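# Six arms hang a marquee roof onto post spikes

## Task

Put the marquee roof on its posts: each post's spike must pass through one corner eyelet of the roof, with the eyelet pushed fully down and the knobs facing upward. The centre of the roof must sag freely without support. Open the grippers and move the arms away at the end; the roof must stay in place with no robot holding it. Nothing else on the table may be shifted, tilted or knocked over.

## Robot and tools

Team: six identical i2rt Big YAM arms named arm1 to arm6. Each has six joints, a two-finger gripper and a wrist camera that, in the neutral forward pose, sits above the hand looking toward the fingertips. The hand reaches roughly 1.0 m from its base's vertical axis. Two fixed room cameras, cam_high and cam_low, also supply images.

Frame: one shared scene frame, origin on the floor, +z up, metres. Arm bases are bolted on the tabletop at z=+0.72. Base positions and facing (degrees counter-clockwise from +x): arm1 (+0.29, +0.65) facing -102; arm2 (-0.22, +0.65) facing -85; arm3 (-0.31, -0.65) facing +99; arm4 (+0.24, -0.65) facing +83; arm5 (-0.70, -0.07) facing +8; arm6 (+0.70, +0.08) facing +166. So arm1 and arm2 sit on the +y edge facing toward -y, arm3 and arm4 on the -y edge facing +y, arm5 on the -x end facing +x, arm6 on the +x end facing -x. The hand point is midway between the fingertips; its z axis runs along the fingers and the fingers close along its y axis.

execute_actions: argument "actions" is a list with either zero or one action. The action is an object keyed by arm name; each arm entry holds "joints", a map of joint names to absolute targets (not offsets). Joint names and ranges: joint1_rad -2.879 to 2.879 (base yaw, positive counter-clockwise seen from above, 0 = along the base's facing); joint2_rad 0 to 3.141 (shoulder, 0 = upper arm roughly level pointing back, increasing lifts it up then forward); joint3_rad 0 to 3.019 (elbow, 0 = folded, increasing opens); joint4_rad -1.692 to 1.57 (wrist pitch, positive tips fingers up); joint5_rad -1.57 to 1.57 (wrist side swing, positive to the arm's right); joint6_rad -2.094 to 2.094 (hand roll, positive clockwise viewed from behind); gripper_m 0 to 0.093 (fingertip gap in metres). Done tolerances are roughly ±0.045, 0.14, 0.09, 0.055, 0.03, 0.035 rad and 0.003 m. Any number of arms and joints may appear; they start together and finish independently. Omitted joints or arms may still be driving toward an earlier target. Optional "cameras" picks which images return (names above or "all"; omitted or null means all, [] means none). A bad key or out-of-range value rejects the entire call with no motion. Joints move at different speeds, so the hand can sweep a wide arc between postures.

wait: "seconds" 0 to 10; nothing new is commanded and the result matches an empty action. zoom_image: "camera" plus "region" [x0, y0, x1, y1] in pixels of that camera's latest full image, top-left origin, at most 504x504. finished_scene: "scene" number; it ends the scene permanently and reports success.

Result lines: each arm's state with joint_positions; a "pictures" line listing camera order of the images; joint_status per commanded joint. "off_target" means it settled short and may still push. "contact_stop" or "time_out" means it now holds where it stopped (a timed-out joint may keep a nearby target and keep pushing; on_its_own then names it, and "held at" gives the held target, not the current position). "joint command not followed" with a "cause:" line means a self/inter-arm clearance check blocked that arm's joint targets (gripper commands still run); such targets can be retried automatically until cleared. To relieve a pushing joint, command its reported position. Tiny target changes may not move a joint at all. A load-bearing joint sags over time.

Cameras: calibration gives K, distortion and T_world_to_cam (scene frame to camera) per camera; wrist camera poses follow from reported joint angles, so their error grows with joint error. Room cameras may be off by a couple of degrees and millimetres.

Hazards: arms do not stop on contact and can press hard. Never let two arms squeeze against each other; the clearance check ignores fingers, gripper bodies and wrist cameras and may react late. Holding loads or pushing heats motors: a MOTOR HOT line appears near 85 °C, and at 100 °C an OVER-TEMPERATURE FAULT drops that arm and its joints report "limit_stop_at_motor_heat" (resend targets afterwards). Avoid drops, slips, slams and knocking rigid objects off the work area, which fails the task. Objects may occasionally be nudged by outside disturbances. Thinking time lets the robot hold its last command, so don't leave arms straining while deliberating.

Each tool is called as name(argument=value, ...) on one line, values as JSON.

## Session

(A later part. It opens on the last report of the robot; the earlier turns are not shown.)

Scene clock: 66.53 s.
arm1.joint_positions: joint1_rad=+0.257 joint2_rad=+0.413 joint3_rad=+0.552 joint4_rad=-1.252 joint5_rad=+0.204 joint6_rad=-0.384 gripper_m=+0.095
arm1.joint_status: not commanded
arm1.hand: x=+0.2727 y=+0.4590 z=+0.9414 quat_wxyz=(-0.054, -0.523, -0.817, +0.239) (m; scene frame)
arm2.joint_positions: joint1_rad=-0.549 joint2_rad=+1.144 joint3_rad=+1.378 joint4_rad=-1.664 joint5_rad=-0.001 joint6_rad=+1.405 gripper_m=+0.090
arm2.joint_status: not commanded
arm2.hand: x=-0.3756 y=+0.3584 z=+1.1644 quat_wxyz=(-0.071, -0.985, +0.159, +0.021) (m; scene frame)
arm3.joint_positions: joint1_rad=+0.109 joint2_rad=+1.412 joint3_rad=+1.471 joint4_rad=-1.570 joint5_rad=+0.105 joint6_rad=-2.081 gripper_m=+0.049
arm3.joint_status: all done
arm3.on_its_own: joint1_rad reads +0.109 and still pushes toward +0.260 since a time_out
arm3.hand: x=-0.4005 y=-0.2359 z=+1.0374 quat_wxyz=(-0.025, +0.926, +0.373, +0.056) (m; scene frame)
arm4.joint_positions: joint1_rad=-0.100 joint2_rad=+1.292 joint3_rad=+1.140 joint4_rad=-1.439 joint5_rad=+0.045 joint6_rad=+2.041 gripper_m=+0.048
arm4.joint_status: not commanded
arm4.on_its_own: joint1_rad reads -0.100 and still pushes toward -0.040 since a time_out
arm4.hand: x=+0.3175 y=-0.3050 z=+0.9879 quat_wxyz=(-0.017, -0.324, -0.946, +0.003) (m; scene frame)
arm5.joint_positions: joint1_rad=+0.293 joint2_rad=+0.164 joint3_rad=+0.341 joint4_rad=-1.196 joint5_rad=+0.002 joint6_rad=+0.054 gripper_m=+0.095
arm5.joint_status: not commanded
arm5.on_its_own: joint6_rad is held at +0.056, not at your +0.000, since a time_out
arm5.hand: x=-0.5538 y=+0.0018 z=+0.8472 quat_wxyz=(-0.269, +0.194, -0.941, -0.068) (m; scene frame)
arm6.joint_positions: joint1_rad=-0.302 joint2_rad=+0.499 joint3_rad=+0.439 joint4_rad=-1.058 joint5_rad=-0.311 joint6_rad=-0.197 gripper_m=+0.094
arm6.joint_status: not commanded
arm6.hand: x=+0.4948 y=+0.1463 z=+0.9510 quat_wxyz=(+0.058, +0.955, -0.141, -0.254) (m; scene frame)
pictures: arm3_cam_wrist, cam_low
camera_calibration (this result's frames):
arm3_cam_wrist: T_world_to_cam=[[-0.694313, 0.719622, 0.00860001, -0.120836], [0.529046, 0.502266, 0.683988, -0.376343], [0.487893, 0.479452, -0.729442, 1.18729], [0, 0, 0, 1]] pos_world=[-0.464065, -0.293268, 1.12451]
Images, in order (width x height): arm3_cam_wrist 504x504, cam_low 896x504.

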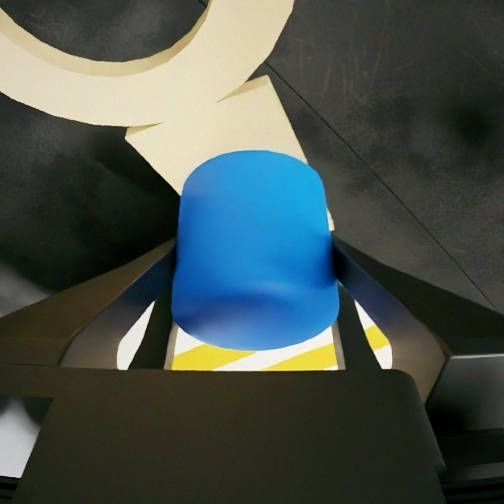

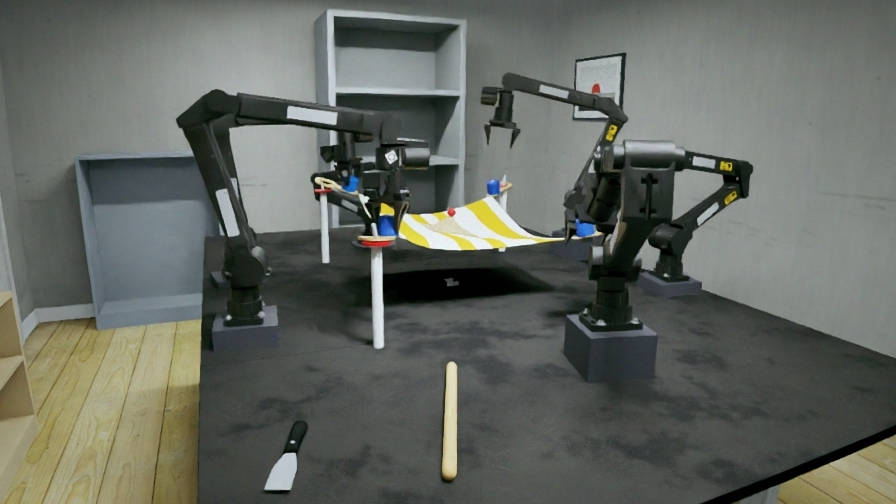

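execute_actions(actions=[{"arm3":{"joints":{"joint6_rad":-1.8}}}], cameras=["cam_low","arm3_cam_wrist"])

zoom_image(camera="cam_low", region=[290,150,410,220])

Scene clock: 67.87 s.
arm1.joint_positions: joint1_rad=+0.257 joint2_rad=+0.413 joint3_rad=+0.552 joint4_rad=-1.252 joint5_rad=+0.204 joint6_rad=-0.384 gripper_m=+0.095
arm1.joint_status: not commanded
arm1.hand: x=+0.2727 y=+0.4590 z=+0.9414 quat_wxyz=(-0.054, -0.523, -0.817, +0.239) (m; scene frame)
arm2.joint_positions: joint1_rad=-0.549 joint2_rad=+1.144 joint3_rad=+1.378 joint4_rad=-1.664 joint5_rad=-0.001 joint6_rad=+1.405 gripper_m=+0.090
arm2.joint_status: not commanded
arm2.hand: x=-0.3756 y=+0.3584 z=+1.1644 quat_wxyz=(-0.071, -0.985, +0.159, +0.021) (m; scene frame)
arm3.joint_positions: joint1_rad=+0.193 joint2_rad=+1.409 joint3_rad=+1.452 joint4_rad=-1.584 joint5_rad=+0.069 joint6_rad=-1.826 gripper_m=+0.049
arm3.joint_status: all done
arm3.on_its_own: joint1_rad reads +0.193 and still pushes toward +0.260 since a time_out; joint1_rad moved +0.084 toward your old target +0.260
arm3.hand: x=-0.4382 y=-0.2546 z=+1.0302 quat_wxyz=(-0.018, +0.955, +0.294, +0.034) (m; scene frame)
arm4.joint_positions: joint1_rad=-0.100 joint2_rad=+1.292 joint3_rad=+1.140 joint4_rad=-1.439 joint5_rad=+0.045 joint6_rad=+2.041 gripper_m=+0.048
arm4.joint_status: not commanded
arm4.on_its_own: joint1_rad reads -0.100 and still pushes toward -0.040 since a time_out
arm4.hand: x=+0.3175 y=-0.3050 z=+0.9879 quat_wxyz=(-0.017, -0.324, -0.946, +0.003) (m; scene frame)
arm5.joint_positions: joint1_rad=+0.293 joint2_rad=+0.164 joint3_rad=+0.341 joint4_rad=-1.196 joint5_rad=+0.002 joint6_rad=+0.054 gripper_m=+0.095
arm5.joint_status: not commanded
arm5.on_its_own: joint6_rad is held at +0.056, not at your +0.000, since a time_out
arm5.hand: x=-0.5538 y=+0.0018 z=+0.8472 quat_wxyz=(-0.269, +0.194, -0.941, -0.068) (m; scene frame)
arm6.joint_positions: joint1_rad=-0.302 joint2_rad=+0.499 joint3_rad=+0.439 joint4_rad=-1.058 joint5_rad=-0.311 joint6_rad=-0.197 gripper_m=+0.094
arm6.joint_status: not commanded
arm6.hand: x=+0.4948 y=+0.1463 z=+0.9510 quat_wxyz=(+0.058, +0.955, -0.141, -0.254) (m; scene frame)
pictures: arm3_cam_wrist, cam_low
camera_calibration (this result's frames):
arm3_cam_wrist: T_world_to_cam=[[-0.563608, 0.825831, 0.0187017, -0.0595911], [0.635075, 0.418723, 0.649115, -0.281012], [0.528228, 0.377723, -0.76046, 1.23314], [0, 0, 0, 1]] pos_world=[-0.506504, -0.298909, 1.12128]
Images, in order (width x height): arm3_cam_wrist 504x504, cam_low 896x504.

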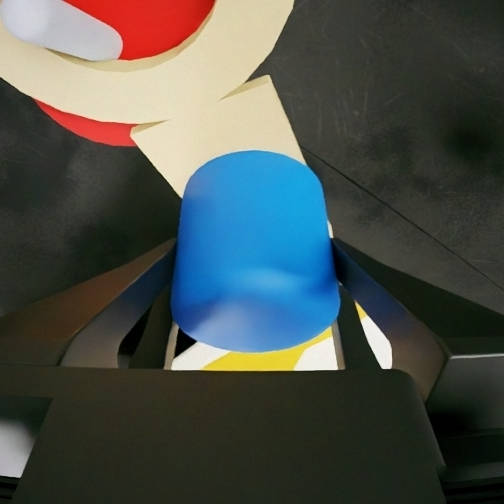

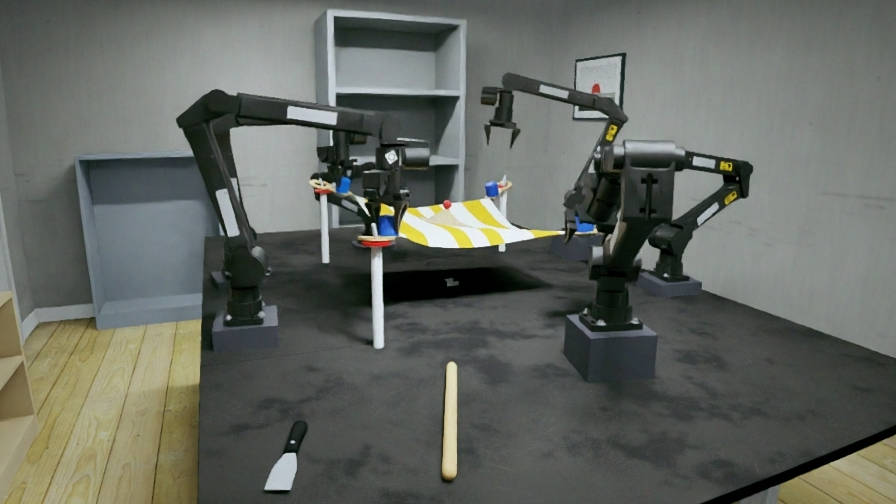

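Region (290, 150, 410, 220) of cam_low's 896x504 image, scaled by 4.200, with more detail than that image has; it fills the top 294 rows of this view, and the rest is white.

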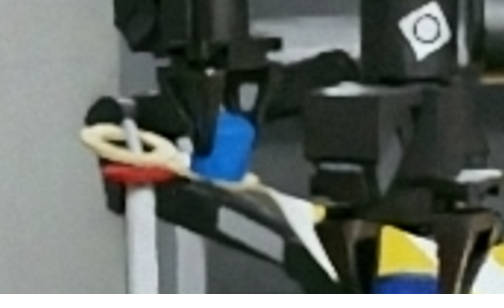

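Spike is through. Lower, ease.

execute_actions(actions=[{"arm3":{"joints":{"joint1_rad":0.18,"joint3_rad":1.38,"joint4_rad":-1.53}},"arm4":{"joints":{"joint1_rad":-0.13}}}], cameras=[])

execute_actions(actions=[{"arm3":{"joints":{"gripper_m":0.09}},"arm4":{"joints":{"gripper_m":0.09}}}], cameras=[])

execute_actions(actions=[{"arm3":{"joints":{"joint2_rad":1.2,"joint3_rad":1.5,"joint4_rad":-1.68}},"arm4":{"joints":{"joint2_rad":1.1,"joint3_rad":1.3,"joint4_rad":-1.68}}}], cameras=["cam_low","cam_high"])

zoom_image(camera="cam_low", region=[290,140,630,260])

Scene clock: 68.93 s.
arm1.joint_positions: joint1_rad=+0.257 joint2_rad=+0.413 joint3_rad=+0.552 joint4_rad=-1.252 joint5_rad=+0.204 joint6_rad=-0.384 gripper_m=+0.095
arm1.joint_status: not commanded
arm1.hand: x=+0.2727 y=+0.4590 z=+0.9414 quat_wxyz=(-0.054, -0.523, -0.817, +0.239) (m; scene frame)
arm2.joint_positions: joint1_rad=-0.549 joint2_rad=+1.144 joint3_rad=+1.378 joint4_rad=-1.664 joint5_rad=-0.001 joint6_rad=+1.405 gripper_m=+0.090
arm2.joint_status: not commanded
arm2.hand: x=-0.3756 y=+0.3584 z=+1.1644 quat_wxyz=(-0.071, -0.985, +0.159, +0.021) (m; scene frame)
arm3.joint_positions: joint1_rad=+0.148 joint2_rad=+1.389 joint3_rad=+1.415 joint4_rad=-1.552 joint5_rad=+0.033 joint6_rad=-1.785 gripper_m=+0.049
arm3.joint_status: all done
arm3.hand: x=-0.4253 y=-0.2546 z=+1.0240 quat_wxyz=(-0.025, +0.967, +0.253, +0.016) (m; scene frame)
arm4.joint_positions: joint1_rad=-0.118 joint2_rad=+1.291 joint3_rad=+1.140 joint4_rad=-1.437 joint5_rad=+0.017 joint6_rad=+2.039 gripper_m=+0.048
arm4.joint_status: all done
arm4.hand: x=+0.3189 y=-0.3049 z=+0.9880 quat_wxyz=(-0.003, -0.332, -0.943, +0.003) (m; scene frame)
arm5.joint_positions: joint1_rad=+0.293 joint2_rad=+0.164 joint3_rad=+0.341 joint4_rad=-1.196 joint5_rad=+0.002 joint6_rad=+0.054 gripper_m=+0.095
arm5.joint_status: not commanded
arm5.on_its_own: joint6_rad is held at +0.056, not at your +0.000, since a time_out
arm5.hand: x=-0.5538 y=+0.0018 z=+0.8472 quat_wxyz=(-0.269, +0.194, -0.941, -0.068) (m; scene frame)
arm6.joint_positions: joint1_rad=-0.302 joint2_rad=+0.499 joint3_rad=+0.439 joint4_rad=-1.058 joint5_rad=-0.311 joint6_rad=-0.197 gripper_m=+0.094
arm6.joint_status: not commanded
arm6.hand: x=+0.4948 y=+0.1463 z=+0.9510 quat_wxyz=(+0.058, +0.955, -0.141, -0.254) (m; scene frame)
pictures: none
No camera images: the call's "cameras" was empty. Leave "cameras" out to get every camera's image.

Scene clock: 69.63 s.
arm1.joint_positions: joint1_rad=+0.257 joint2_rad=+0.413 joint3_rad=+0.552 joint4_rad=-1.252 joint5_rad=+0.204 joint6_rad=-0.384 gripper_m=+0.095
arm1.joint_status: not commanded
arm1.hand: x=+0.2727 y=+0.4590 z=+0.9414 quat_wxyz=(-0.054, -0.523, -0.817, +0.239) (m; scene frame)
arm2.joint_positions: joint1_rad=-0.549 joint2_rad=+1.144 joint3_rad=+1.378 joint4_rad=-1.664 joint5_rad=-0.001 joint6_rad=+1.405 gripper_m=+0.090
arm2.joint_status: not commanded
arm2.hand: x=-0.3756 y=+0.3584 z=+1.1644 quat_wxyz=(-0.071, -0.985, +0.159, +0.021) (m; scene frame)
arm3.joint_positions: joint1_rad=+0.171 joint2_rad=+1.406 joint3_rad=+1.394 joint4_rad=-1.542 joint5_rad=+0.004 joint6_rad=-1.788 gripper_m=+0.090
arm3.joint_status: all done
arm3.hand: x=-0.4389 y=-0.2589 z=+1.0091 quat_wxyz=(-0.011, +0.964, +0.266, +0.002) (m; scene frame)
arm4.joint_positions: joint1_rad=-0.118 joint2_rad=+1.291 joint3_rad=+1.138 joint4_rad=-1.432 joint5_rad=+0.003 joint6_rad=+2.039 gripper_m=+0.090
arm4.joint_status: all done
arm4.hand: x=+0.3168 y=-0.3039 z=+0.9870 quat_wxyz=(+0.004, -0.332, -0.943, +0.003) (m; scene frame)
arm5.joint_positions: joint1_rad=+0.293 joint2_rad=+0.164 joint3_rad=+0.341 joint4_rad=-1.196 joint5_rad=+0.002 joint6_rad=+0.054 gripper_m=+0.095
arm5.joint_status: not commanded
arm5.on_its_own: joint6_rad is held at +0.056, not at your +0.000, since a time_out
arm5.hand: x=-0.5538 y=+0.0018 z=+0.8472 quat_wxyz=(-0.269, +0.194, -0.941, -0.068) (m; scene frame)
arm6.joint_positions: joint1_rad=-0.302 joint2_rad=+0.499 joint3_rad=+0.439 joint4_rad=-1.058 joint5_rad=-0.311 joint6_rad=-0.197 gripper_m=+0.094
arm6.joint_status: not commanded
arm6.hand: x=+0.4948 y=+0.1463 z=+0.9510 quat_wxyz=(+0.058, +0.955, -0.141, -0.254) (m; scene frame)
pictures: none
No camera images: the call's "cameras" was empty. Leave "cameras" out to get every camera's image.

Scene clock: 70.90 s.
arm1.joint_positions: joint1_rad=+0.257 joint2_rad=+0.413 joint3_rad=+0.552 joint4_rad=-1.252 joint5_rad=+0.204 joint6_rad=-0.384 gripper_m=+0.095
arm1.joint_status: not commanded
arm1.hand: x=+0.2727 y=+0.4590 z=+0.9414 quat_wxyz=(-0.054, -0.523, -0.817, +0.239) (m; scene frame)
arm2.joint_positions: joint1_rad=-0.549 joint2_rad=+1.144 joint3_rad=+1.378 joint4_rad=-1.664 joint5_rad=-0.001 joint6_rad=+1.405 gripper_m=+0.090
arm2.joint_status: not commanded
arm2.hand: x=-0.3756 y=+0.3584 z=+1.1644 quat_wxyz=(-0.071, -0.985, +0.159, +0.021) (m; scene frame)
arm3.joint_positions: joint1_rad=+0.171 joint2_rad=+1.198 joint3_rad=+1.475 joint4_rad=-1.670 joint5_rad=+0.003 joint6_rad=-1.788 gripper_m=+0.090
arm3.joint_status: all done
arm3.hand: x=-0.4217 y=-0.3113 z=+1.1145 quat_wxyz=(-0.091, +0.960, +0.264, -0.003) (m; scene frame)
arm4.joint_positions: joint1_rad=-0.118 joint2_rad=+1.092 joint3_rad=+1.274 joint4_rad=-1.670 joint5_rad=+0.003 joint6_rad=+2.039 gripper_m=+0.090
arm4.joint_status: all done
arm4.hand: x=+0.3069 y=-0.3568 z=+1.0994 quat_wxyz=(+0.011, -0.332, -0.942, -0.045) (m; scene frame)
arm5.joint_positions: joint1_rad=+0.293 joint2_rad=+0.164 joint3_rad=+0.341 joint4_rad=-1.196 joint5_rad=+0.002 joint6_rad=+0.054 gripper_m=+0.095
arm5.joint_status: not commanded
arm5.on_its_own: joint6_rad is held at +0.056, not at your +0.000, since a time_out
arm5.hand: x=-0.5538 y=+0.0018 z=+0.8472 quat_wxyz=(-0.269, +0.194, -0.941, -0.068) (m; scene frame)
arm6.joint_positions: joint1_rad=-0.302 joint2_rad=+0.499 joint3_rad=+0.439 joint4_rad=-1.058 joint5_rad=-0.311 joint6_rad=-0.197 gripper_m=+0.094
arm6.joint_status: not commanded
arm6.hand: x=+0.4948 y=+0.1463 z=+0.9510 quat_wxyz=(+0.058, +0.955, -0.141, -0.254) (m; scene frame)
pictures: cam_high, cam_low
Images, in order (width x height): cam_high 896x504, cam_low 896x504.

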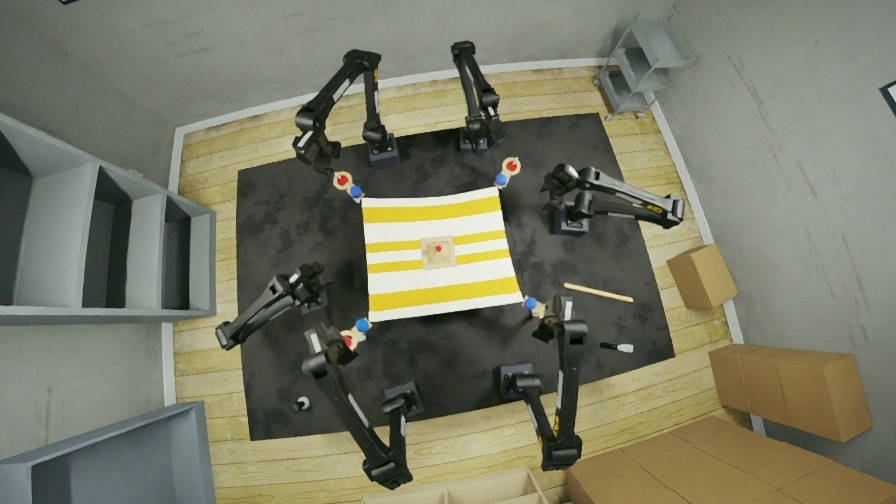

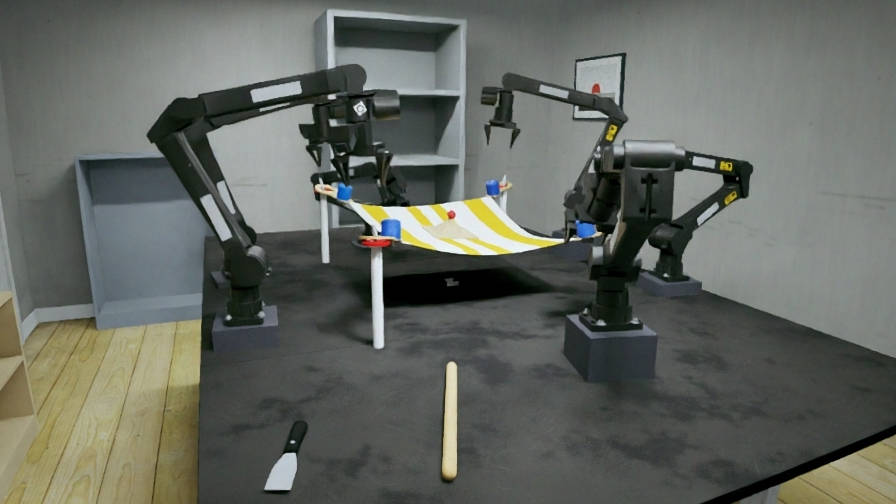

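Region (290, 140, 630, 260) of cam_low's 896x504 image, scaled by 1.482, with more detail than that image has; it fills the top 178 rows of this view, and the rest is white.

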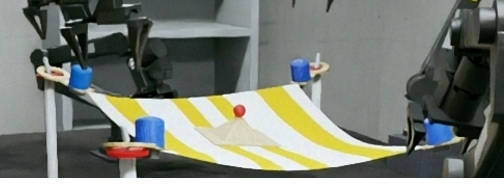

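finished_scene(scene=2)

The scene is finished: the task was done.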